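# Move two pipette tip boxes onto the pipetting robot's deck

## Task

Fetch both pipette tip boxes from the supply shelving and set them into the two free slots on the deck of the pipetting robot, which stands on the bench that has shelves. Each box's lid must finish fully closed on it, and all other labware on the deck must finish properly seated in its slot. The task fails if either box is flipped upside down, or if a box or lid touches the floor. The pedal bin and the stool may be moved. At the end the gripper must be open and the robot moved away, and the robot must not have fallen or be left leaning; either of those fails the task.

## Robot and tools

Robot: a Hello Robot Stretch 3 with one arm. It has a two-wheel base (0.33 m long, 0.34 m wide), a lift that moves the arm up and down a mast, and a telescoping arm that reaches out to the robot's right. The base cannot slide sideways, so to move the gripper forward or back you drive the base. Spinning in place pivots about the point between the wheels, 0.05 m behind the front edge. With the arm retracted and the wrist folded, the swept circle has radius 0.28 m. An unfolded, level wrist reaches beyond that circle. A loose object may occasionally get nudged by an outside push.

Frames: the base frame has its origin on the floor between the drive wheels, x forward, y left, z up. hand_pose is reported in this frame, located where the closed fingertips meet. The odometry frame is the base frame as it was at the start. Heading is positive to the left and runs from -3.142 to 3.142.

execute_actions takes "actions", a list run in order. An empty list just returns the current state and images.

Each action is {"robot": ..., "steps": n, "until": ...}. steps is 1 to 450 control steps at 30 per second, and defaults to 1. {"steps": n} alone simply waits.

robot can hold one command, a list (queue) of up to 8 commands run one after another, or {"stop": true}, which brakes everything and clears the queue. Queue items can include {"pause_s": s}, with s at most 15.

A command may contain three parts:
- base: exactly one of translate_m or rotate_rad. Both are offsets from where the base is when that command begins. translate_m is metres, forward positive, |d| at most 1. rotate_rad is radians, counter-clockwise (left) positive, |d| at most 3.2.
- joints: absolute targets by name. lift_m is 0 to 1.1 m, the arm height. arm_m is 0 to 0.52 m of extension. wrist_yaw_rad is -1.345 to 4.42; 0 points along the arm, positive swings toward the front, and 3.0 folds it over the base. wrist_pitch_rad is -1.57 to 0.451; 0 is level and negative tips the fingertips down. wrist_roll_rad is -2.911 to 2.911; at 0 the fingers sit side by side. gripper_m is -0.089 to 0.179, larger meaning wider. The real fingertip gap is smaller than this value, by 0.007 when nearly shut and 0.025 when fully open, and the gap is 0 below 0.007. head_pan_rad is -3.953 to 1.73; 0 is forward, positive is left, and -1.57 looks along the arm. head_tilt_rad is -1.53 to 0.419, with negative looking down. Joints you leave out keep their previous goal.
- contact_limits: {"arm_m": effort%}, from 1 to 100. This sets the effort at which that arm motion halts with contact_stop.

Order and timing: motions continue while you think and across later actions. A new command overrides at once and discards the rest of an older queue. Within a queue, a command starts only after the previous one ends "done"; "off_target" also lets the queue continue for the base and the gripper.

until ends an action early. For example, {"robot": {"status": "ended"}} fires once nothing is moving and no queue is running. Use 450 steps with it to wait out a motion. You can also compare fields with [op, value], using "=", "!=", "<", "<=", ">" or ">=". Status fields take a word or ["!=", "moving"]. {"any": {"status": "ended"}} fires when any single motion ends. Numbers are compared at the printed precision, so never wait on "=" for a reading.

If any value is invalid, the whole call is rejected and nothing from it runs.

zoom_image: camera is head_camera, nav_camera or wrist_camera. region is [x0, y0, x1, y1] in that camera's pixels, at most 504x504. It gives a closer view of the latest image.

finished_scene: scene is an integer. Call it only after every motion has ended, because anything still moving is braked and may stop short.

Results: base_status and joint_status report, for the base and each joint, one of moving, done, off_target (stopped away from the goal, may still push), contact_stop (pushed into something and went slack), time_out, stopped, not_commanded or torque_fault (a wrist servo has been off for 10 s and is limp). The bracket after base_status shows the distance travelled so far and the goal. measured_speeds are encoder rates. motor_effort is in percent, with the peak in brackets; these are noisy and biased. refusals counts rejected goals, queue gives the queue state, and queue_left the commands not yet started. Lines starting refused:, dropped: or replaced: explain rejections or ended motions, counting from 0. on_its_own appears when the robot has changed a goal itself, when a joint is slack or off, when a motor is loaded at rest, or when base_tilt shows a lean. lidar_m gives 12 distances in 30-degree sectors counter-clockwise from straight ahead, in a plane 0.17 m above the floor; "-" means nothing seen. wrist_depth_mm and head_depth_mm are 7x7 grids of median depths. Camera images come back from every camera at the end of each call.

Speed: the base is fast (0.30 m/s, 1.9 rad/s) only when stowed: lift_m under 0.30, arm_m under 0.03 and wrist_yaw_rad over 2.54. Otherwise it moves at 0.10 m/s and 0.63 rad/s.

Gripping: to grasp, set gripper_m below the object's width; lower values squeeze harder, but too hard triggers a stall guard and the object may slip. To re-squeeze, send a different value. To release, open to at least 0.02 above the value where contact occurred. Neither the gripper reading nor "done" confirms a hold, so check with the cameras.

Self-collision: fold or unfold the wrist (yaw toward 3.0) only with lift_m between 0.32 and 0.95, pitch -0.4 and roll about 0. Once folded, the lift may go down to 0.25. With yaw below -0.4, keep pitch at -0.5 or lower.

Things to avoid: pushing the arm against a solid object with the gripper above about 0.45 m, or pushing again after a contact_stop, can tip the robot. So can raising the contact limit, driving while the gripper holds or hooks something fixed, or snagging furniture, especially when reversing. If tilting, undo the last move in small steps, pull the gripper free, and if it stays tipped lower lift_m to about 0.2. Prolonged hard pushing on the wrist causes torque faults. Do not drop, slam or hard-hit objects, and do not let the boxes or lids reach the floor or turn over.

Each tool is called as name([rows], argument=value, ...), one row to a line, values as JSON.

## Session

execute_actions(actions=[])

Scene clock: 0.00 s.
robot.base_odometry: x=+0.000 y=+0.000 heading=+0.000 (m, m, rad; robot's odometry frame)
robot.turned_by_wheels: +0.000 (rad since the last result)
robot.turned_by_imu: +0.000 (rad since the last result)
robot.base_tilt: forward=-1.0 right=+1.8 (deg)
robot.lidar_m: 1.85 2.16 1.16 1.35 1.30 1.80 2.24 1.94 1.63 1.58 1.65 2.00
robot.head_depth_mm: 1896 2148 2168 2213 2187 2233 2009 / 1898 1724 1743 1756 1782 1784 1838 / 1906 1729 1750 1755 1772 1795 1807 / 1902 1747 1736 1747 1793 1798 1807 / 1914 1765 1763 1788 1795 1801 1814 / 1913 1766 1778 1799 1804 1816 1823 / 1930 2175 2204 2235 2243 2301 1959
robot.base_status: not_commanded
robot.joint_positions: lift_m=+0.313 arm_m=-0.003 wrist_yaw_rad=+2.886 wrist_pitch_rad=-0.568 wrist_roll_rad=+0.009 gripper_m=+0.037 head_pan_rad=+0.012 head_tilt_rad=+0.014
robot.joint_goals: lift_m=+0.313 arm_m=-0.003 wrist_yaw_rad=+2.886 wrist_pitch_rad=-0.568 wrist_roll_rad=+0.009 gripper_m=+0.037 head_pan_rad=+0.012 head_tilt_rad=+0.014
robot.joint_status: lift_m=not_commanded arm_m=not_commanded wrist_yaw_rad=not_commanded wrist_pitch_rad=not_commanded wrist_roll_rad=not_commanded gripper_m=not_commanded head_pan_rad=not_commanded head_tilt_rad=not_commanded
robot.measured_speeds: translate_m=+0.000 rotate_rad=+0.000 lift_m=+0.000 arm_m=+0.000 wrist_yaw_rad=+0.000 wrist_pitch_rad=+0.000 wrist_roll_rad=+0.000 head_pan_rad=+0.000 head_tilt_rad=+0.000
robot: refusals=0 queue=idle queue_left=0
robot.motor_effort: left_wheel=+1 right_wheel=+0 lift_m=+38 arm_m=-1 wrist_yaw_rad=+0 wrist_pitch_rad=+3 wrist_roll_rad=+0 gripper_m=+0 head_pan_rad=+1 head_tilt_rad=+3 (%)
robot.hand_pose: x=+0.0301 y=+0.0541 z=+0.2939 quat_wxyz=(+0.284, +0.701, +0.109, +0.645) (m; robot's base frame)
robot.wrist_depth_mm: - - - - - - - / 955 928 936 915 911 901 902 / 761 - 739 747 724 722 724 / 634 - 621 615 599 620 604 / 540 525 545 527 546 523 520 / 469 - - 462 - 460 455 / - - - - 408 411 407
pictures: head_camera (sideways: a quarter turn clockwise sets it upright), nav_camera (sideways: a quarter turn counterclockwise sets it upright), wrist_camera
camera_calibration (this result's frames):
head_camera: T_world_to_cam=[[-0.0209716, -0.0194483, -0.999591, 1.32402], [-0.00150072, 0.99981, -0.0194211, 0.0271003], [0.999779, 0.00109282, -0.0209968, -0.023332], [0, 0, 0, 1]] pos_world=[0.0511342, -0.00131979, 1.32351]
nav_camera: T_world_to_cam=[[0.000754855, -0.0204322, 0.999791, -1.25461], [0.0134928, -0.9997, -0.0204405, 0.0755322], [0.999909, 0.0135054, -0.000478941, -0.0508774], [0, 0, 0, 1]] pos_world=[0.0508006, 0.0505623, 1.25587]
wrist_camera: T_world_to_cam=[[0.966747, -0.255074, -0.0183566, -0.00633425], [-0.18284, -0.639216, -0.746975, 0.2953], [0.1788, 0.725493, -0.664598, 0.317303], [0, 0, 0, 1]] pos_world=[0.0033822, -0.0430561, 0.431344]
Images, in order (width x height): head_camera 896x504, nav_camera 672x504, wrist_camera 644x364.

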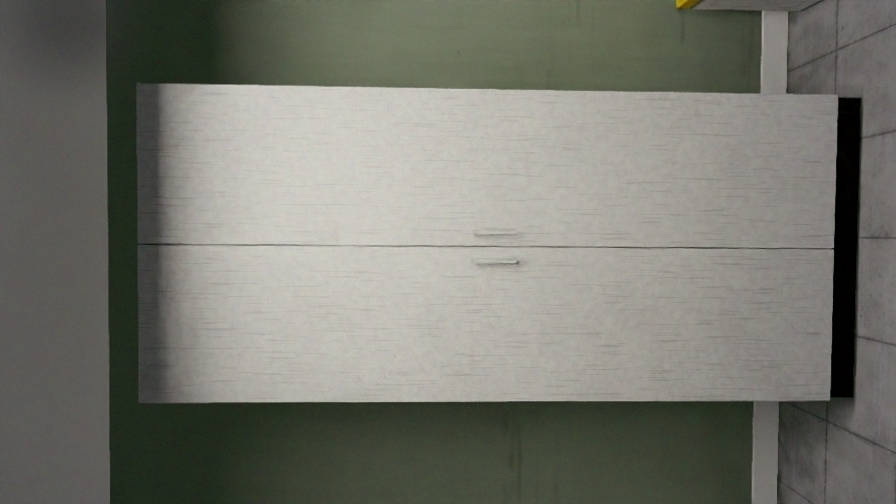

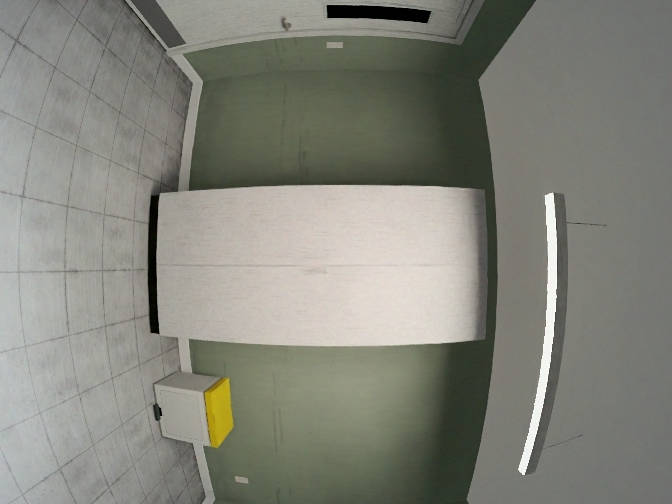

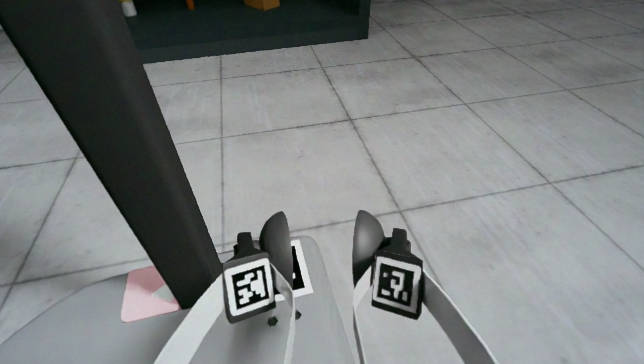

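The shelf seems to be on the left. Look there.

execute_actions([
  {"robot":{"joints":{"head_pan_rad":1.65,"head_tilt_rad":-0.45}},"steps":200,"until":{"robot":{"status":"ended"}}},
])

execute_actions([
  {"robot":{"joints":{"head_pan_rad":-2.6,"head_tilt_rad":-0.3}},"steps":200,"until":{"robot":{"status":"ended"}}},
])

Scene clock: 3.73 s.
robot.base_odometry: x=+0.000 y=+0.000 heading=+0.000 (m, m, rad; robot's odometry frame)
robot.turned_by_wheels: +0.000 (rad since the last result)
robot.turned_by_imu: +0.000 (rad since the last result)
robot.base_tilt: forward=-1.0 right=+1.9 (deg)
robot.lidar_m: 1.85 2.16 1.17 1.36 1.30 1.80 2.24 1.93 1.63 1.58 1.65 2.01
robot.head_depth_mm: 1229 1320 1208 1377 1338 1453 1264 / 1237 1360 1242 1570 1645 1483 1272 / 1254 1359 1388 1573 1650 1478 1255 / 1256 1340 1376 1574 1684 1488 1256 / 1270 1365 1379 1584 1689 1484 1265 / 1255 1343 1238 1428 1418 1493 1261 / 1007 1014 1115 1747 1869 1566 -
robot.base_status: not_commanded
robot.joint_positions: lift_m=+0.313 arm_m=-0.003 wrist_yaw_rad=+2.886 wrist_pitch_rad=-0.568 wrist_roll_rad=+0.009 gripper_m=+0.037 head_pan_rad=+1.643 head_tilt_rad=-0.444
robot.joint_goals: lift_m=+0.313 arm_m=-0.003 wrist_yaw_rad=+2.886 wrist_pitch_rad=-0.568 wrist_roll_rad=+0.009 gripper_m=+0.037 head_pan_rad=+1.650 head_tilt_rad=-0.450
robot.joint_status: lift_m=not_commanded arm_m=not_commanded wrist_yaw_rad=not_commanded wrist_pitch_rad=not_commanded wrist_roll_rad=not_commanded gripper_m=not_commanded head_pan_rad=done head_tilt_rad=done
robot.measured_speeds: translate_m=+0.000 rotate_rad=+0.000 lift_m=+0.000 arm_m=+0.000 wrist_yaw_rad=+0.000 wrist_pitch_rad=+0.000 wrist_roll_rad=+0.000 head_pan_rad=+0.000 head_tilt_rad=+0.000
robot: refusals=0 queue=done queue_left=0
robot.motor_effort: left_wheel=+1(1) right_wheel=+0(1) lift_m=+38(38) arm_m=-1(1) wrist_yaw_rad=+0(0) wrist_pitch_rad=+3(4) wrist_roll_rad=+0(0) gripper_m=+0(0) head_pan_rad=+3(28) head_tilt_rad=-1(24) (%)
robot.hand_pose: x=+0.0301 y=+0.0541 z=+0.2939 quat_wxyz=(+0.284, +0.701, +0.109, +0.645) (m; robot's base frame)
robot.wrist_depth_mm: - - - - - - - / 951 934 933 899 919 905 908 / 757 - 747 744 732 728 719 / 620 - 620 619 617 609 600 / 535 529 552 528 537 520 510 / 469 - - 461 - 458 451 / - - - - 409 409 411
pictures: head_camera (sideways: a quarter turn clockwise sets it upright), nav_camera (sideways: a quarter turn counterclockwise sets it upright), wrist_camera
camera_calibration (this result's frames):
head_camera: T_world_to_cam=[[0.0522901, -0.458506, -0.887151, 1.17661], [-0.997252, -0.070662, -0.0222593, 0.0368568], [-0.0524819, 0.885877, -0.460941, 0.5557], [0, 0, 0, 1]] pos_world=[0.00439446, 0.0498079, 1.3008]
nav_camera: T_world_to_cam=[[-0.0114376, 0.442916, 0.89649, -1.11947], [0.997785, 0.0638106, -0.018796, 0.0673752], [-0.0655306, 0.89429, -0.442664, 0.531164], [0, 0, 0, 1]] pos_world=[-0.0452226, 0.016519, 1.23999]
wrist_camera: T_world_to_cam=[[0.966747, -0.255074, -0.0183566, -0.00633423], [-0.18284, -0.639216, -0.746975, 0.2953], [0.1788, 0.725493, -0.664598, 0.317303], [0, 0, 0, 1]] pos_world=[0.00338221, -0.0430561, 0.431344]
Images, in order (width x height): head_camera 896x504, nav_camera 672x504, wrist_camera 644x364.

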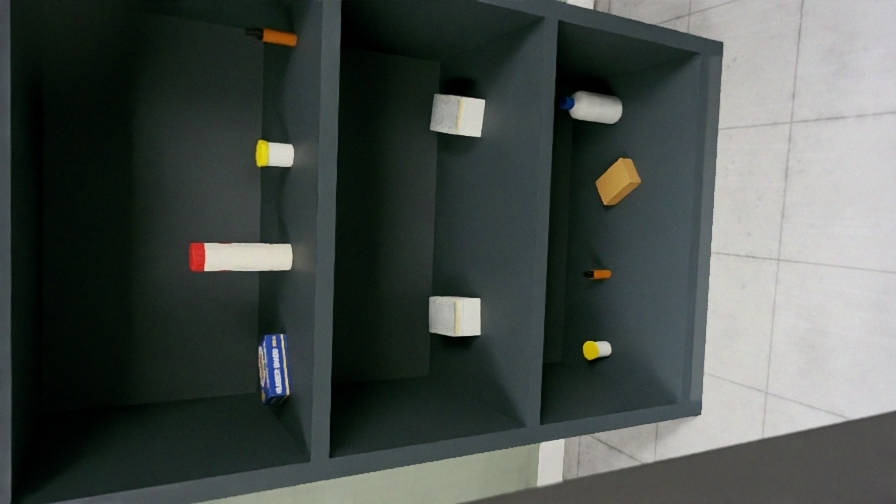

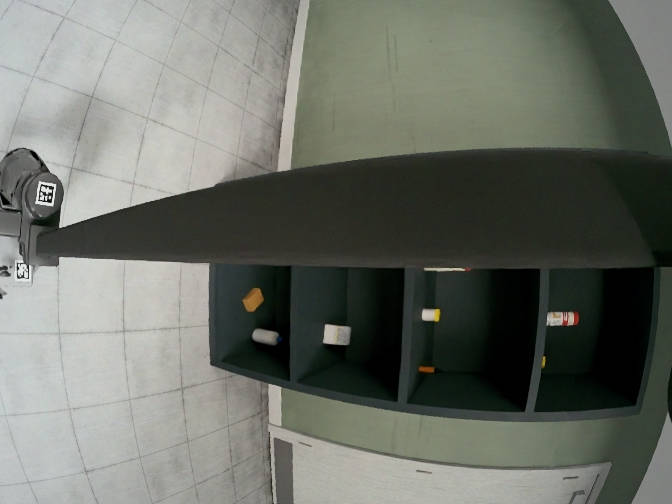

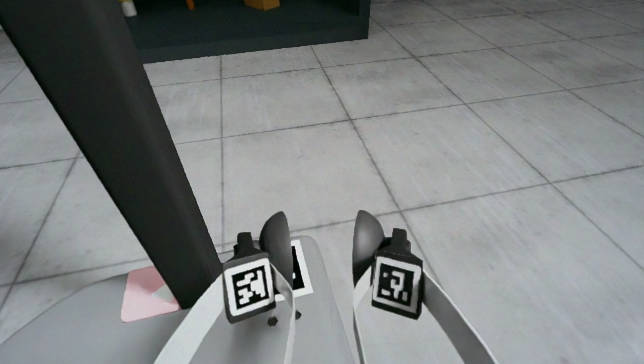

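Scene clock: 6.30 s.
robot.base_odometry: x=+0.000 y=+0.000 heading=+0.000 (m, m, rad; robot's odometry frame)
robot.turned_by_wheels: +0.000 (rad since the last result)
robot.turned_by_imu: +0.000 (rad since the last result)
robot.base_tilt: forward=-0.9 right=+1.9 (deg)
robot.lidar_m: 1.85 2.16 1.16 1.36 1.30 1.80 2.25 1.94 1.63 1.58 1.66 2.00
robot.head_depth_mm: 2042 2171 2179 2342 2221 1735 1388 / 2154 2294 2345 2585 2329 1740 1382 / 2311 2446 2543 2711 2215 1732 1384 / 2437 2604 2815 2950 2343 1733 1388 / 2638 2788 3003 3166 2318 1735 1384 / 2613 2680 2878 2939 2349 1732 1386 / 2304 2416 2533 2683 2340 1733 1386
robot.base_status: not_commanded
robot.joint_positions: lift_m=+0.313 arm_m=-0.003 wrist_yaw_rad=+2.886 wrist_pitch_rad=-0.568 wrist_roll_rad=+0.009 gripper_m=+0.037 head_pan_rad=-2.593 head_tilt_rad=-0.310
robot.joint_goals: lift_m=+0.313 arm_m=-0.003 wrist_yaw_rad=+2.886 wrist_pitch_rad=-0.568 wrist_roll_rad=+0.009 gripper_m=+0.037 head_pan_rad=-2.600 head_tilt_rad=-0.300
robot.joint_status: lift_m=not_commanded arm_m=not_commanded wrist_yaw_rad=not_commanded wrist_pitch_rad=not_commanded wrist_roll_rad=not_commanded gripper_m=not_commanded head_pan_rad=done head_tilt_rad=done
robot.measured_speeds: translate_m=+0.000 rotate_rad=+0.000 lift_m=+0.000 arm_m=+0.000 wrist_yaw_rad=+0.000 wrist_pitch_rad=+0.000 wrist_roll_rad=+0.000 head_pan_rad=+0.000 head_tilt_rad=+0.000
robot: refusals=0 queue=done queue_left=0
robot.motor_effort: left_wheel=+1(1) right_wheel=+0(0) lift_m=+38(38) arm_m=-1(1) wrist_yaw_rad=+0(0) wrist_pitch_rad=+4(3) wrist_roll_rad=+0(0) gripper_m=+0(0) head_pan_rad=-2(28) head_tilt_rad=+5(16) (%)
robot.hand_pose: x=+0.0301 y=+0.0541 z=+0.2939 quat_wxyz=(+0.284, +0.701, +0.109, +0.645) (m; robot's base frame)
robot.wrist_depth_mm: - - - - - - - / 952 936 913 920 890 915 888 / 748 - 749 739 738 732 732 / 629 - 638 618 614 614 610 / 539 528 545 532 541 523 525 / 469 - - 460 - 460 456 / - - - - 412 407 407
pictures: head_camera (sideways: a quarter turn clockwise sets it upright), nav_camera (sideways: a quarter turn counterclockwise sets it upright), wrist_camera
camera_calibration (this result's frames):
head_camera: T_world_to_cam=[[0.27854, 0.192814, -0.940871, 1.24533], [0.517978, -0.855114, -0.0218947, 0.0271431], [-0.808773, -0.481252, -0.338057, 0.400401], [0, 0, 0, 1]] pos_world=[-0.0371007, -0.0242129, 1.30765]
nav_camera: T_world_to_cam=[[-0.282515, -0.148798, 0.947652, -1.18459], [-0.516875, 0.855834, -0.0197109, 0.0778092], [-0.8081, -0.495386, -0.318696, 0.374367], [0, 0, 0, 1]] pos_world=[0.00807904, -0.0573994, 1.24342]
wrist_camera: T_world_to_cam=[[0.966747, -0.255074, -0.0183566, -0.00633425], [-0.18284, -0.639216, -0.746975, 0.2953], [0.1788, 0.725493, -0.664598, 0.317303], [0, 0, 0, 1]] pos_world=[0.0033822, -0.0430561, 0.431344]
Images, in order (width x height): head_camera 896x504, nav_camera 672x504, wrist_camera 644x364.

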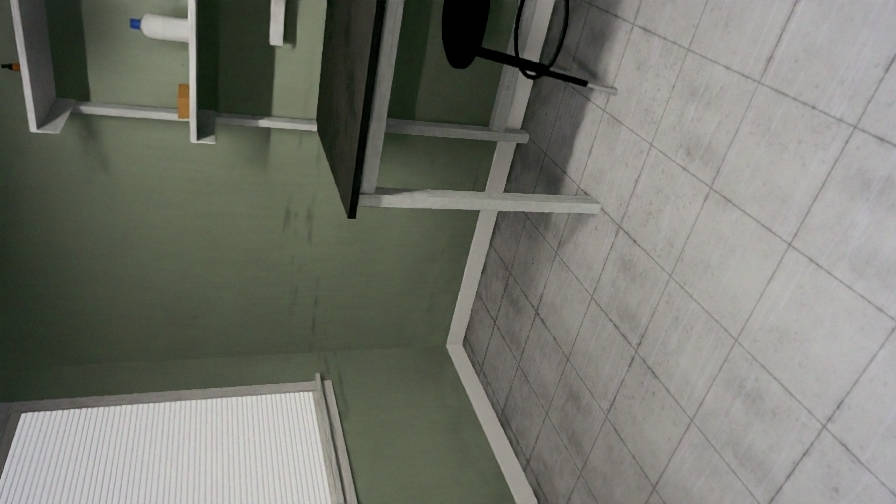

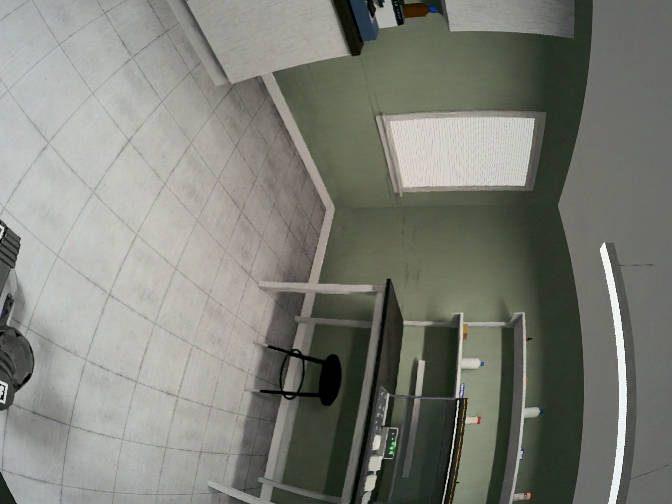

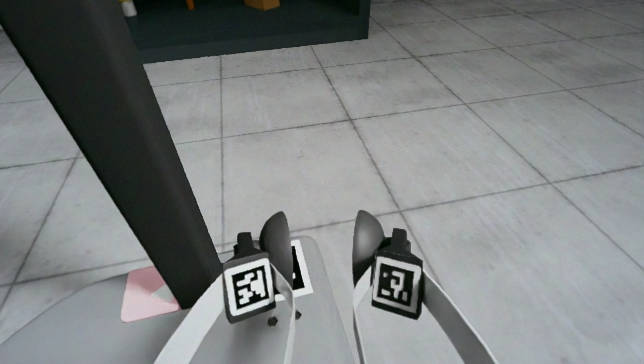

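execute_actions([
  {"robot":{"joints":{"head_pan_rad":-3.15,"head_tilt_rad":-0.3}},"steps":200,"until":{"robot":{"status":"ended"}}},
])

Scene clock: 10.53 s.
robot.base_odometry: x=+0.000 y=+0.000 heading=+0.000 (m, m, rad; robot's odometry frame)
robot.turned_by_wheels: +0.000 (rad since the last result)
robot.turned_by_imu: +0.001 (rad since the last result)
robot.base_tilt: forward=-1.1 right=+1.9 (deg)
robot.lidar_m: 1.85 2.16 1.16 1.36 1.30 1.80 2.24 1.94 1.63 1.58 1.66 2.00
robot.head_depth_mm: 2061 2173 2309 2508 2315 1739 1387 / 2055 1828 1881 2489 2236 1743 1380 / 2061 2148 2286 2495 2330 1715 1376 / 2064 2157 1967 2524 2321 1733 1381 / 2070 2158 2306 2505 2258 1727 1376 / 2072 2196 2319 2479 2313 1732 1386 / 2074 2190 2296 2519 2316 1724 1385
robot.base_status: not_commanded
robot.joint_positions: lift_m=+0.313 arm_m=-0.003 wrist_yaw_rad=+2.886 wrist_pitch_rad=-0.568 wrist_roll_rad=+0.009 gripper_m=+0.037 head_pan_rad=-3.143 head_tilt_rad=-0.310
robot.joint_goals: lift_m=+0.313 arm_m=-0.003 wrist_yaw_rad=+2.886 wrist_pitch_rad=-0.568 wrist_roll_rad=+0.009 gripper_m=+0.037 head_pan_rad=-3.150 head_tilt_rad=-0.300
robot.joint_status: lift_m=not_commanded arm_m=not_commanded wrist_yaw_rad=not_commanded wrist_pitch_rad=not_commanded wrist_roll_rad=not_commanded gripper_m=not_commanded head_pan_rad=done head_tilt_rad=done
robot.measured_speeds: translate_m=+0.000 rotate_rad=+0.000 lift_m=+0.000 arm_m=+0.000 wrist_yaw_rad=+0.000 wrist_pitch_rad=+0.000 wrist_roll_rad=+0.000 head_pan_rad=+0.000 head_tilt_rad=+0.000
robot: refusals=0 queue=done queue_left=0
robot.motor_effort: left_wheel=+1(1) right_wheel=+0(1) lift_m=+38(38) arm_m=-1(1) wrist_yaw_rad=+0(0) wrist_pitch_rad=+3(4) wrist_roll_rad=+0(0) gripper_m=+0(0) head_pan_rad=-2(22) head_tilt_rad=+5(3) (%)
robot.hand_pose: x=+0.0301 y=+0.0541 z=+0.2939 quat_wxyz=(+0.284, +0.701, +0.109, +0.645) (m; robot's base frame)
robot.wrist_depth_mm: - - - - - - - / 928 945 940 937 913 885 898 / 751 - 741 748 738 727 729 / 630 - 618 617 615 611 604 / 536 531 544 520 544 526 523 / 472 - - 463 - 455 456 / - - - - 414 410 409
pictures: head_camera (sideways: a quarter turn clockwise sets it upright), nav_camera (sideways: a quarter turn counterclockwise sets it upright), wrist_camera
camera_calibration (this result's frames):
head_camera: T_world_to_cam=[[0.338244, 0.0187891, -0.940871, 1.24497], [-0.00536835, -0.999746, -0.0218947, 0.0303356], [-0.941043, 0.0124567, -0.338057, 0.401208], [0, 0, 0, 1]] pos_world=[-0.0433854, 0.00193834, 1.30765]
nav_camera: T_world_to_cam=[[-0.318626, 0.0208136, 0.947652, -1.18437], [0.00668498, 0.999783, -0.0197109, 0.0746154], [-0.947857, 0.0000546223, -0.318696, 0.37522], [0, 0, 0, 1]] pos_world=[-0.0222147, -0.0499688, 1.24342]
wrist_camera: T_world_to_cam=[[0.966747, -0.255074, -0.0183565, -0.00633427], [-0.182839, -0.639216, -0.746975, 0.2953], [0.178801, 0.725493, -0.664598, 0.317303], [0, 0, 0, 1]] pos_world=[0.0033822, -0.0430561, 0.431344]
Images, in order (width x height): head_camera 896x504, nav_camera 672x504, wrist_camera 644x364.

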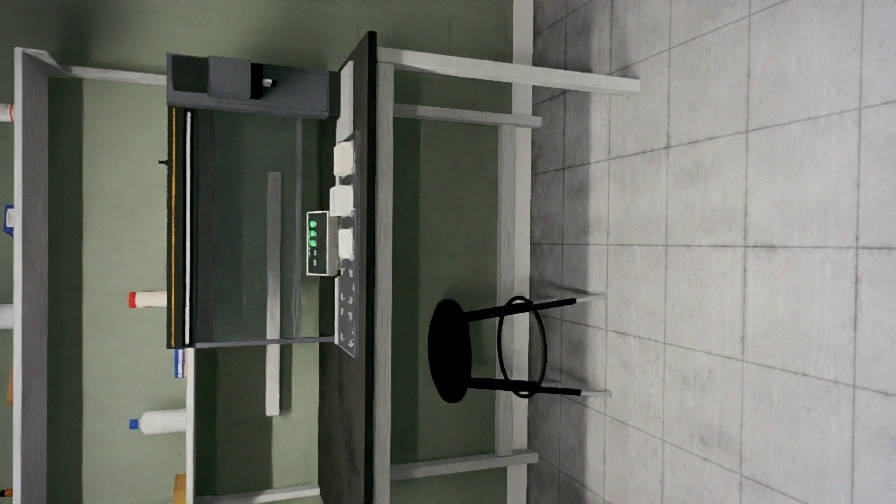

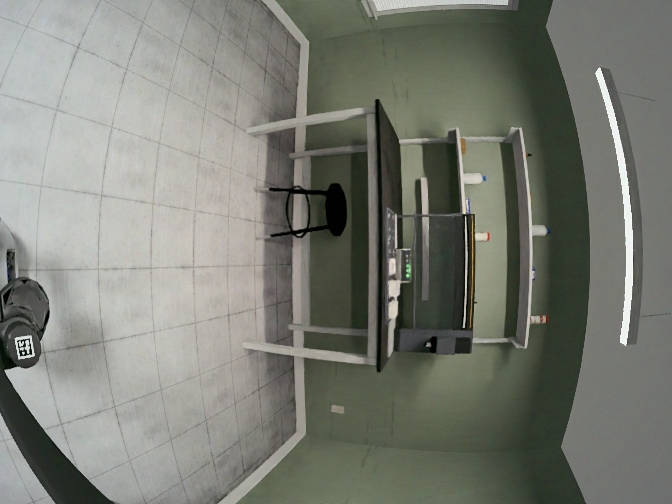

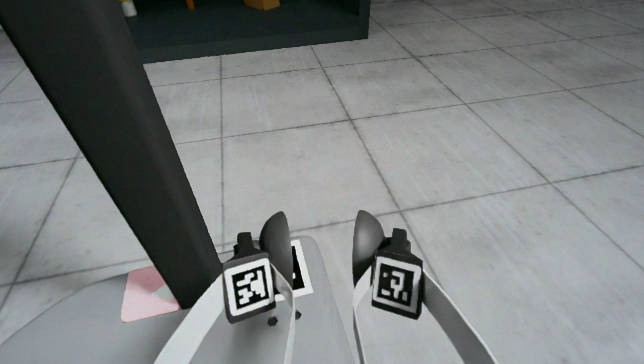

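execute_actions([
  {"robot":[{"joints":{"lift_m":0.28,"arm_m":0.0,"head_pan_rad":-1.57,"head_tilt_rad":-0.7}},{"base":{"rotate_rad":1.22}},{"base":{"translate_m":0.71}},{"base":{"rotate_rad":1.89}},{"joints":{"lift_m":0.55,"wrist_pitch_rad":-0.4}},{"joints":{"wrist_yaw_rad":0.0,"gripper_m":0.16}},{"joints":{"wrist_pitch_rad":-0.25}}],"steps":450,"until":{"robot":{"status":"ended"}}},
  {"steps":300,"until":{"robot":{"status":"ended"}}},
])

Scene clock: 65.13 s.
robot.base_odometry: x=+0.244 y=+0.667 heading=+3.110 (m, m, rad; robot's odometry frame)
robot.turned_by_wheels: +3.110 (rad since the last result)
robot.turned_by_imu: +3.126 (rad since the last result)
robot.base_tilt: forward=-0.9 right=+1.8 (deg)
robot.lidar_m: 1.96 2.31 2.34 2.26 2.28 1.69 1.64 1.26 0.45 0.62 0.89 0.78
robot.head_depth_mm: 443 448 453 503 1418 1302 1131 / 627 638 552 565 675 889 1146 / 710 759 559 903 906 946 1104 / 705 756 559 920 902 818 - / 705 751 558 1004 898 815 1097 / 700 753 557 1003 906 815 1102 / 700 748 557 1006 903 817 1092
robot.base_status: done (rotate_rad +1.8898 of +1.8900)
robot.joint_positions: lift_m=+0.550 arm_m=+0.000 wrist_yaw_rad=+0.002 wrist_pitch_rad=-0.275 wrist_roll_rad=+0.009 gripper_m=+0.160 head_pan_rad=-1.577 head_tilt_rad=-0.692
robot.joint_goals: lift_m=+0.550 arm_m=+0.000 wrist_yaw_rad=+0.000 wrist_pitch_rad=-0.250 wrist_roll_rad=+0.009 gripper_m=+0.160 head_pan_rad=-1.570 head_tilt_rad=-0.700
robot.joint_status: lift_m=done arm_m=done wrist_yaw_rad=done wrist_pitch_rad=done wrist_roll_rad=not_commanded gripper_m=done head_pan_rad=done head_tilt_rad=done
robot.measured_speeds: translate_m=+0.000 rotate_rad=+0.000 lift_m=+0.000 arm_m=+0.000 wrist_yaw_rad=+0.000 wrist_pitch_rad=+0.000 wrist_roll_rad=+0.000 head_pan_rad=+0.000 head_tilt_rad=+0.000
robot: refusals=0 queue=done queue_left=0
robot.motor_effort: left_wheel=-2(9) right_wheel=+4(15) lift_m=+45(47) arm_m=+4(0) wrist_yaw_rad=-2(3) wrist_pitch_rad=+8(8) wrist_roll_rad=+0(0) gripper_m=+0(90) head_pan_rad=+2(28) head_tilt_rad=-3(22) (%)
robot.hand_pose: x=-0.0210 y=-0.3848 z=+0.5958 quat_wxyz=(+0.698, +0.097, -0.703, -0.097) (m; robot's base frame)
robot.wrist_depth_mm: 534 539 535 542 490 256 173 / 559 573 577 577 502 257 174 / 563 555 542 404 449 260 174 / 379 376 372 366 362 263 183 / 286 296 282 280 276 251 194 / 234 227 227 224 223 222 500 / 675 418 226 594 418 241 730
pictures: head_camera (sideways: a quarter turn clockwise sets it upright), nav_camera (sideways: a quarter turn counterclockwise sets it upright), wrist_camera
camera_calibration (this result's frames):
head_camera: T_world_to_cam=[[-0.0152872, 0.664619, -0.747026, 0.994335], [0.999759, -0.00159821, -0.0218811, 0.0241755], [-0.0157365, -0.747181, -0.664434, 0.820219], [0, 0, 0, 1]] pos_world=[0.00393832, -0.0479632, 1.28831]
nav_camera: T_world_to_cam=[[-0.0242461, -0.648753, 0.760613, -0.942231], [-0.9997, 0.0183264, -0.0162362, 0.0762217], [-0.00340601, -0.760778, -0.649003, 0.799238], [0, 0, 0, 1]] pos_world=[0.0560757, -0.00462864, 1.23662]
wrist_camera: T_world_to_cam=[[-0.999819, -0.00520898, -0.0182892, -0.00853741], [0.0144059, 0.420345, -0.90725, 0.738272], [0.0124136, -0.907349, -0.420194, 0.0680586], [0, 0, 0, 1]] pos_world=[-0.0200162, -0.248621, 0.698239]
Images, in order (width x height): head_camera 896x504, nav_camera 672x504, wrist_camera 644x364.

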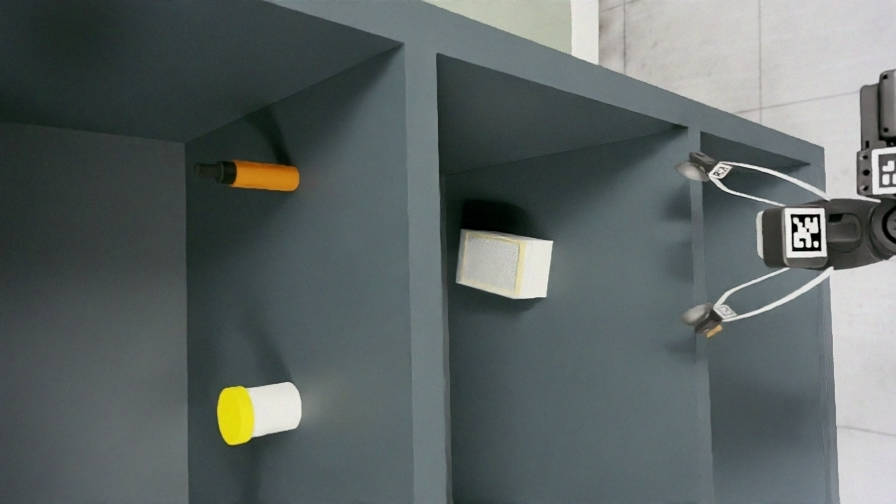

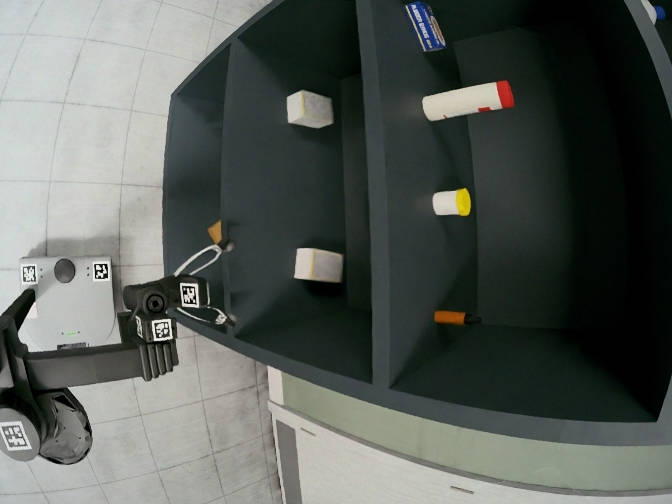

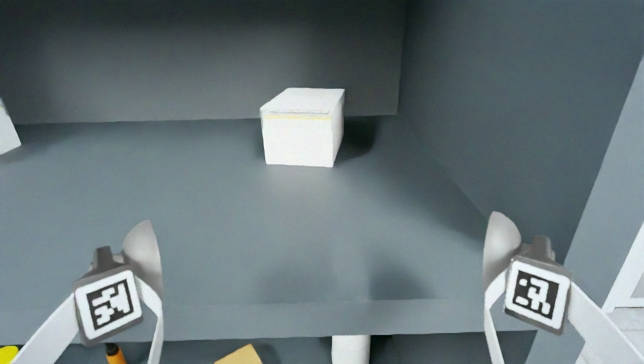

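execute_actions([
  {"robot":[{"base":{"rotate_rad":0.02},"joints":{"lift_m":0.513,"wrist_yaw_rad":-0.15}},{"base":{"translate_m":0.045},"joints":{"arm_m":0.23}}],"steps":450,"until":{"robot":{"status":"ended"}}},
])

Scene clock: 80.47 s.
robot.base_odometry: x=+0.199 y=+0.667 heading=+3.130 (m, m, rad; robot's odometry frame)
robot.turned_by_wheels: +0.020 (rad since the last result)
robot.turned_by_imu: +0.021 (rad since the last result)
robot.base_tilt: forward=-0.8 right=+1.8 (deg)
robot.lidar_m: 1.91 2.46 2.32 2.26 2.29 1.72 1.69 1.24 0.47 0.67 0.75 0.75
robot.head_depth_mm: 594 596 537 535 647 1277 1125 / 707 739 561 747 856 815 1148 / 704 760 560 975 925 1159 1100 / 704 759 558 926 914 1144 1096 / 702 752 558 1005 901 816 1105 / 701 753 558 1001 898 817 1099 / 701 753 557 1006 898 813 1097
robot.base_status: done (translate_m +0.0450 of +0.0450)
robot.joint_positions: lift_m=+0.513 arm_m=+0.230 wrist_yaw_rad=-0.149 wrist_pitch_rad=-0.273 wrist_roll_rad=+0.009 gripper_m=+0.160 head_pan_rad=-1.577 head_tilt_rad=-0.692
robot.joint_goals: lift_m=+0.513 arm_m=+0.230 wrist_yaw_rad=-0.150 wrist_pitch_rad=-0.250 wrist_roll_rad=+0.009 gripper_m=+0.160 head_pan_rad=-1.570 head_tilt_rad=-0.700
robot.joint_status: lift_m=done arm_m=done wrist_yaw_rad=done wrist_pitch_rad=done wrist_roll_rad=not_commanded gripper_m=done head_pan_rad=done head_tilt_rad=done
robot.measured_speeds: translate_m=+0.000 rotate_rad=+0.000 lift_m=+0.000 arm_m=+0.000 wrist_yaw_rad=+0.000 wrist_pitch_rad=+0.000 wrist_roll_rad=+0.000 head_pan_rad=+0.000 head_tilt_rad=+0.000
robot: refusals=0 queue=done queue_left=0
robot.motor_effort: left_wheel=-2(6) right_wheel=+2(8) lift_m=+30(45) arm_m=+5(2) wrist_yaw_rad=-1(2) wrist_pitch_rad=+7(7) wrist_roll_rad=+0(0) gripper_m=+0(0) head_pan_rad=+3(1) head_tilt_rad=-1(2) (%)
robot.hand_pose: x=-0.0572 y=-0.6122 z=+0.5596 quat_wxyz=(+0.688, +0.043, -0.708, -0.149) (m; robot's base frame)
robot.wrist_depth_mm: 313 320 335 347 354 252 183 / 328 338 352 370 380 257 185 / 350 362 366 205 377 263 188 / 293 291 175 172 280 253 190 / 222 231 191 183 214 222 193 / 185 177 176 174 173 172 170 / - 145 147 146 145 144 143
pictures: head_camera (sideways: a quarter turn clockwise sets it upright), nav_camera (sideways: a quarter turn counterclockwise sets it upright), wrist_camera
camera_calibration (this result's frames):
head_camera: T_world_to_cam=[[-0.0152872, 0.664619, -0.747026, 0.994335], [0.999759, -0.00159821, -0.0218811, 0.0241755], [-0.0157365, -0.747181, -0.664434, 0.820219], [0, 0, 0, 1]] pos_world=[0.00393832, -0.0479632, 1.28831]
nav_camera: T_world_to_cam=[[-0.0242461, -0.648753, 0.760613, -0.942231], [-0.9997, 0.0183264, -0.0162362, 0.0762217], [-0.00340601, -0.760778, -0.649003, 0.799238], [0, 0, 0, 1]] pos_world=[0.0560757, -0.00462864, 1.23662]
wrist_camera: T_world_to_cam=[[-0.989184, 0.145538, -0.018285, 0.0462948], [0.0774299, 0.412219, -0.907789, 0.800499], [-0.12458, -0.899386, -0.419029, -0.156608], [0, 0, 0, 1]] pos_world=[-0.0356989, -0.47757, 0.661907]
Images, in order (width x height): head_camera 896x504, nav_camera 672x504, wrist_camera 644x364.

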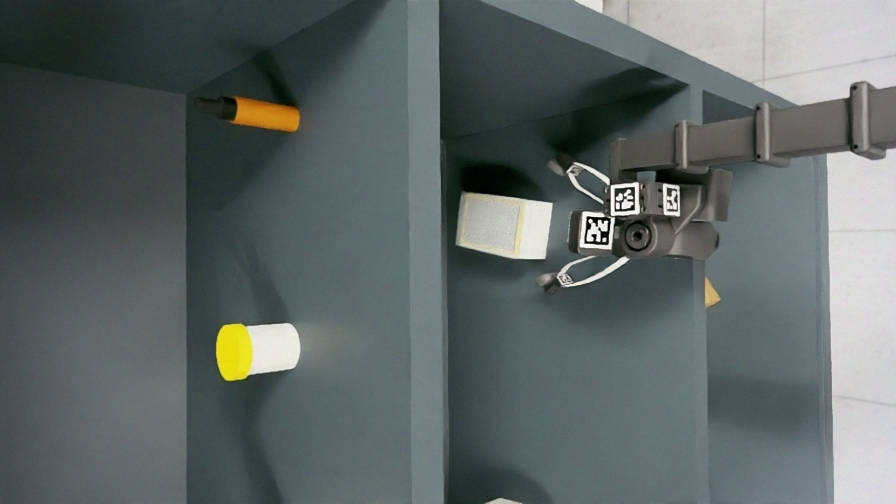

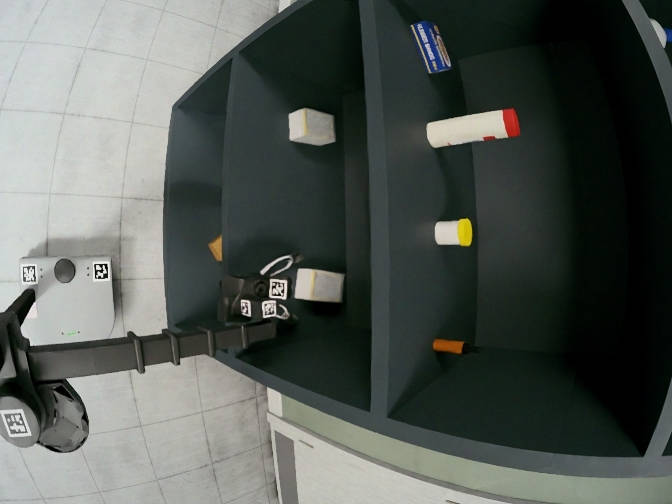

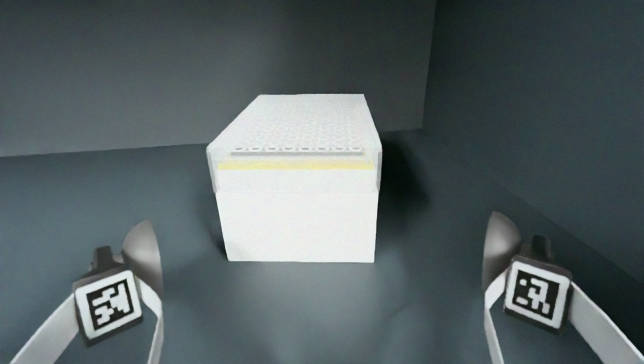

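execute_actions([
  {"robot":[{"base":{"translate_m":0.012},"joints":{"wrist_yaw_rad":-0.19}},{"joints":{"arm_m":0.295}}],"steps":450,"until":{"robot":{"status":"ended"}}},
])

Scene clock: 86.43 s.
robot.base_odometry: x=+0.187 y=+0.667 heading=+3.130 (m, m, rad; robot's odometry frame)
robot.turned_by_wheels: +0.000 (rad since the last result)
robot.turned_by_imu: +0.001 (rad since the last result)
robot.base_tilt: forward=-1.1 right=+2.0 (deg)
robot.lidar_m: 1.90 2.45 2.33 2.26 2.32 1.74 1.70 1.24 0.47 0.67 0.87 0.74
robot.head_depth_mm: 627 631 559 564 660 1248 1119 / 707 758 559 782 857 817 1126 / 707 760 560 945 927 1167 1100 / 708 756 559 948 899 816 1104 / 704 756 559 999 899 819 1106 / 704 753 557 1003 901 816 1108 / 699 752 558 1005 898 815 1100
robot.base_status: done (translate_m +0.0120 of +0.0120)
robot.joint_positions: lift_m=+0.513 arm_m=+0.295 wrist_yaw_rad=-0.189 wrist_pitch_rad=-0.273 wrist_roll_rad=+0.009 gripper_m=+0.160 head_pan_rad=-1.577 head_tilt_rad=-0.692
robot.joint_goals: lift_m=+0.513 arm_m=+0.295 wrist_yaw_rad=-0.190 wrist_pitch_rad=-0.250 wrist_roll_rad=+0.009 gripper_m=+0.160 head_pan_rad=-1.570 head_tilt_rad=-0.700
robot.joint_status: lift_m=done arm_m=done wrist_yaw_rad=done wrist_pitch_rad=done wrist_roll_rad=not_commanded gripper_m=done head_pan_rad=done head_tilt_rad=done
robot.measured_speeds: translate_m=+0.000 rotate_rad=+0.000 lift_m=+0.000 arm_m=+0.000 wrist_yaw_rad=+0.000 wrist_pitch_rad=+0.000 wrist_roll_rad=+0.000 head_pan_rad=+0.000 head_tilt_rad=+0.000
robot: refusals=0 queue=done queue_left=0
robot.motor_effort: left_wheel=-2(4) right_wheel=+3(9) lift_m=+31(30) arm_m=+4(4) wrist_yaw_rad=-1(1) wrist_pitch_rad=+7(7) wrist_roll_rad=+0(0) gripper_m=+0(0) head_pan_rad=+2(3) head_tilt_rad=-1(3) (%)
robot.hand_pose: x=-0.0665 y=-0.6756 z=+0.5596 quat_wxyz=(+0.685, +0.029, -0.709, -0.162) (m; robot's base frame)
robot.wrist_depth_mm: 255 264 278 290 303 250 183 / 269 281 293 309 322 255 187 / 287 298 309 205 342 260 189 / 292 292 255 140 249 252 192 / 221 232 118 115 118 222 192 / 185 176 121 119 121 172 171 / - 145 134 131 134 143 143
pictures: head_camera (sideways: a quarter turn clockwise sets it upright), nav_camera (sideways: a quarter turn counterclockwise sets it upright), wrist_camera
camera_calibration (this result's frames):
head_camera: T_world_to_cam=[[-0.0152873, 0.664619, -0.747026, 0.994335], [0.999759, -0.00159809, -0.0218811, 0.0241755], [-0.0157364, -0.747181, -0.664435, 0.820219], [0, 0, 0, 1]] pos_world=[0.00393832, -0.0479632, 1.28831]
nav_camera: T_world_to_cam=[[-0.024246, -0.648753, 0.760613, -0.94223], [-0.9997, 0.0183263, -0.0162362, 0.0762217], [-0.00340592, -0.760778, -0.649003, 0.799238], [0, 0, 0, 1]] pos_world=[0.0560757, -0.00462863, 1.23662]
wrist_camera: T_world_to_cam=[[-0.982684, 0.184387, -0.0182852, 0.0729734], [0.093606, 0.408848, -0.907789, 0.82616], [-0.159908, -0.893781, -0.419028, -0.213366], [0, 0, 0, 1]] pos_world=[-0.0397429, -0.541932, 0.661907]
Images, in order (width x height): head_camera 896x504, nav_camera 672x504, wrist_camera 644x364.

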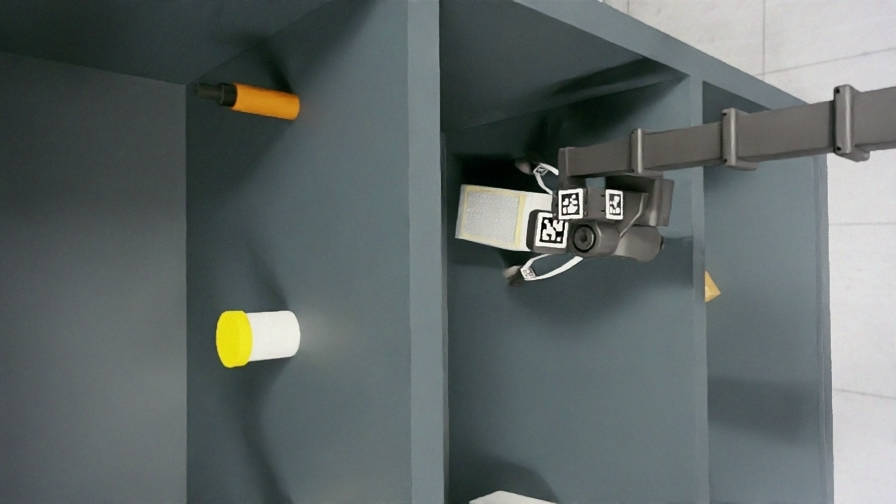

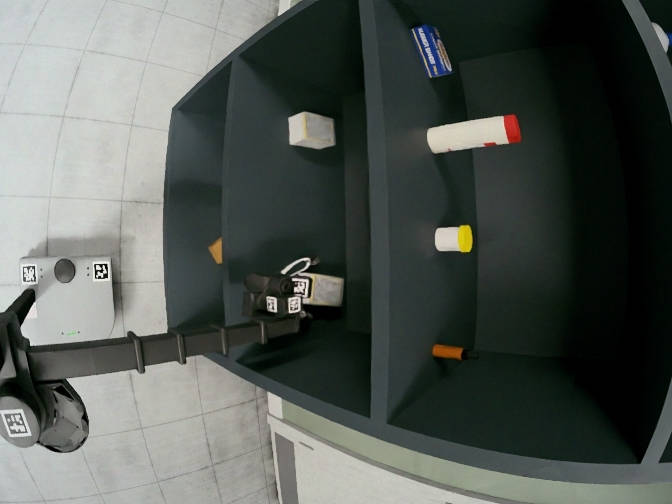

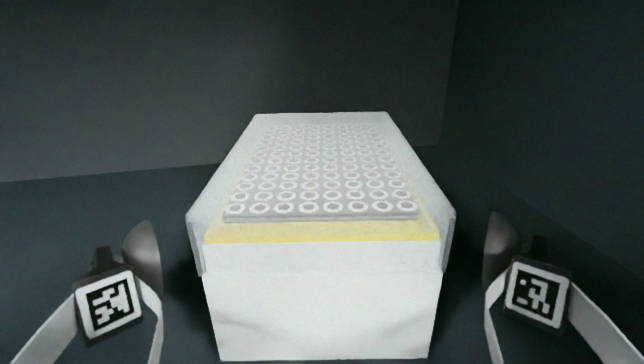

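execute_actions([
  {"robot":[{"joints":{"gripper_m":0.045}},{"joints":{"arm_m":0.082,"wrist_yaw_rad":0.0}}],"steps":450,"until":{"robot":{"status":"ended"}}},
])

Scene clock: 94.23 s.
robot.base_odometry: x=+0.187 y=+0.667 heading=+3.130 (m, m, rad; robot's odometry frame)
robot.turned_by_wheels: +0.000 (rad since the last result)
robot.turned_by_imu: +0.001 (rad since the last result)
robot.base_tilt: forward=-1.0 right=+2.0 (deg)
robot.lidar_m: 1.90 2.46 2.33 2.26 2.31 1.74 1.70 1.24 0.47 0.67 0.87 0.74
robot.head_depth_mm: 627 631 560 566 660 1241 1129 / 707 759 561 786 856 850 1108 / 707 758 558 1003 903 1145 - / 705 757 559 1006 861 779 1091 / 702 754 559 1003 902 814 1104 / 701 751 559 999 902 813 1100 / 699 750 556 1002 893 814 1103
robot.base_status: done (translate_m +0.0120 of +0.0120)
robot.joint_positions: lift_m=+0.513 arm_m=+0.082 wrist_yaw_rad=-0.001 wrist_pitch_rad=-0.273 wrist_roll_rad=+0.009 gripper_m=+0.046 head_pan_rad=-1.577 head_tilt_rad=-0.692
robot.joint_goals: lift_m=+0.513 arm_m=+0.082 wrist_yaw_rad=+0.000 wrist_pitch_rad=-0.250 wrist_roll_rad=+0.009 gripper_m=+0.045 head_pan_rad=-1.570 head_tilt_rad=-0.700
robot.joint_status: lift_m=done arm_m=done wrist_yaw_rad=done wrist_pitch_rad=done wrist_roll_rad=not_commanded gripper_m=done head_pan_rad=done head_tilt_rad=done
robot.measured_speeds: translate_m=+0.000 rotate_rad=+0.000 lift_m=+0.000 arm_m=+0.000 wrist_yaw_rad=+0.000 wrist_pitch_rad=+0.000 wrist_roll_rad=+0.000 head_pan_rad=+0.000 head_tilt_rad=+0.000
robot: refusals=0 queue=done queue_left=0
robot.motor_effort: left_wheel=-2(3) right_wheel=+4(5) lift_m=+30(31) arm_m=-6(6) wrist_yaw_rad=+0(6) wrist_pitch_rad=+8(7) wrist_roll_rad=+1(0) gripper_m=-19(100) head_pan_rad=+3(3) head_tilt_rad=-3(3) (%)
robot.hand_pose: x=-0.0217 y=-0.4675 z=+0.5596 quat_wxyz=(+0.698, +0.096, -0.703, -0.097) (m; robot's base frame)
robot.wrist_depth_mm: 474 465 475 475 470 369 250 / 501 498 496 501 501 373 249 / 441 434 425 207 408 351 250 / 297 293 258 140 250 278 246 / 222 221 125 124 124 213 212 / 178 178 130 130 131 176 171 / 148 148 142 140 141 144 144
pictures: head_camera (sideways: a quarter turn clockwise sets it upright), nav_camera (sideways: a quarter turn counterclockwise sets it upright), wrist_camera
camera_calibration (this result's frames):
head_camera: T_world_to_cam=[[-0.0152872, 0.664619, -0.747026, 0.994335], [0.999759, -0.00159821, -0.0218811, 0.0241755], [-0.0157365, -0.747181, -0.664435, 0.820219], [0, 0, 0, 1]] pos_world=[0.00393832, -0.0479632, 1.28831]
nav_camera: T_world_to_cam=[[-0.0242461, -0.648753, 0.760613, -0.94223], [-0.9997, 0.0183264, -0.0162362, 0.0762217], [-0.00340601, -0.760778, -0.649003, 0.799238], [0, 0, 0, 1]] pos_world=[0.0560757, -0.00462863, 1.23662]
wrist_camera: T_world_to_cam=[[-0.99983, -0.00224003, -0.0182868, -0.00896176], [0.0156644, 0.419134, -0.907789, 0.74002], [0.00969811, -0.907922, -0.419028, -0.0231838], [0, 0, 0, 1]] pos_world=[-0.0203273, -0.331236, 0.661903]
Images, in order (width x height): head_camera 896x504, nav_camera 672x504, wrist_camera 644x364.

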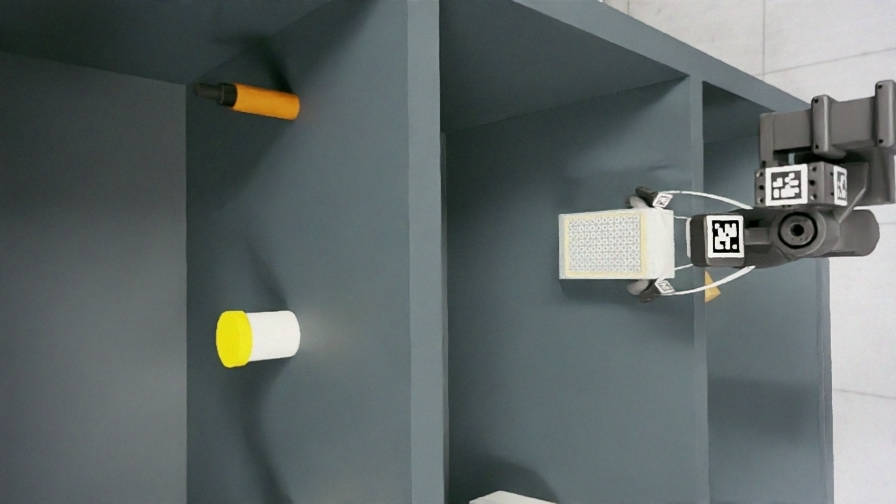

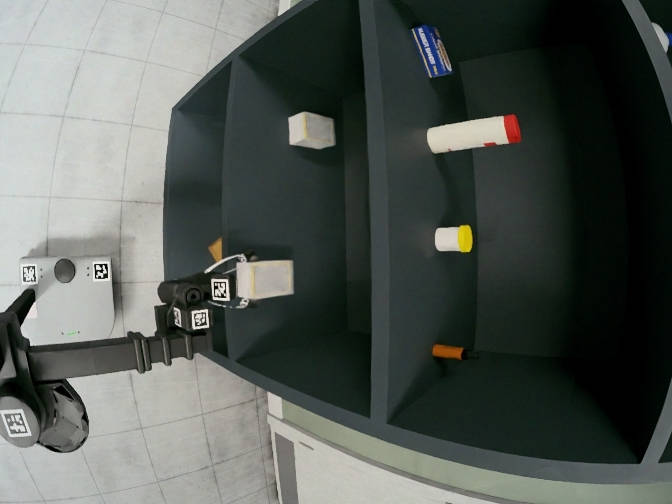

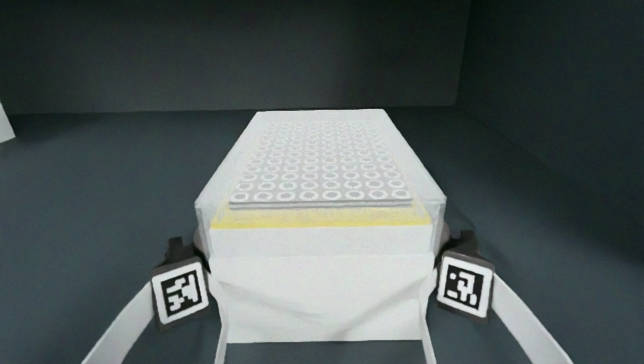

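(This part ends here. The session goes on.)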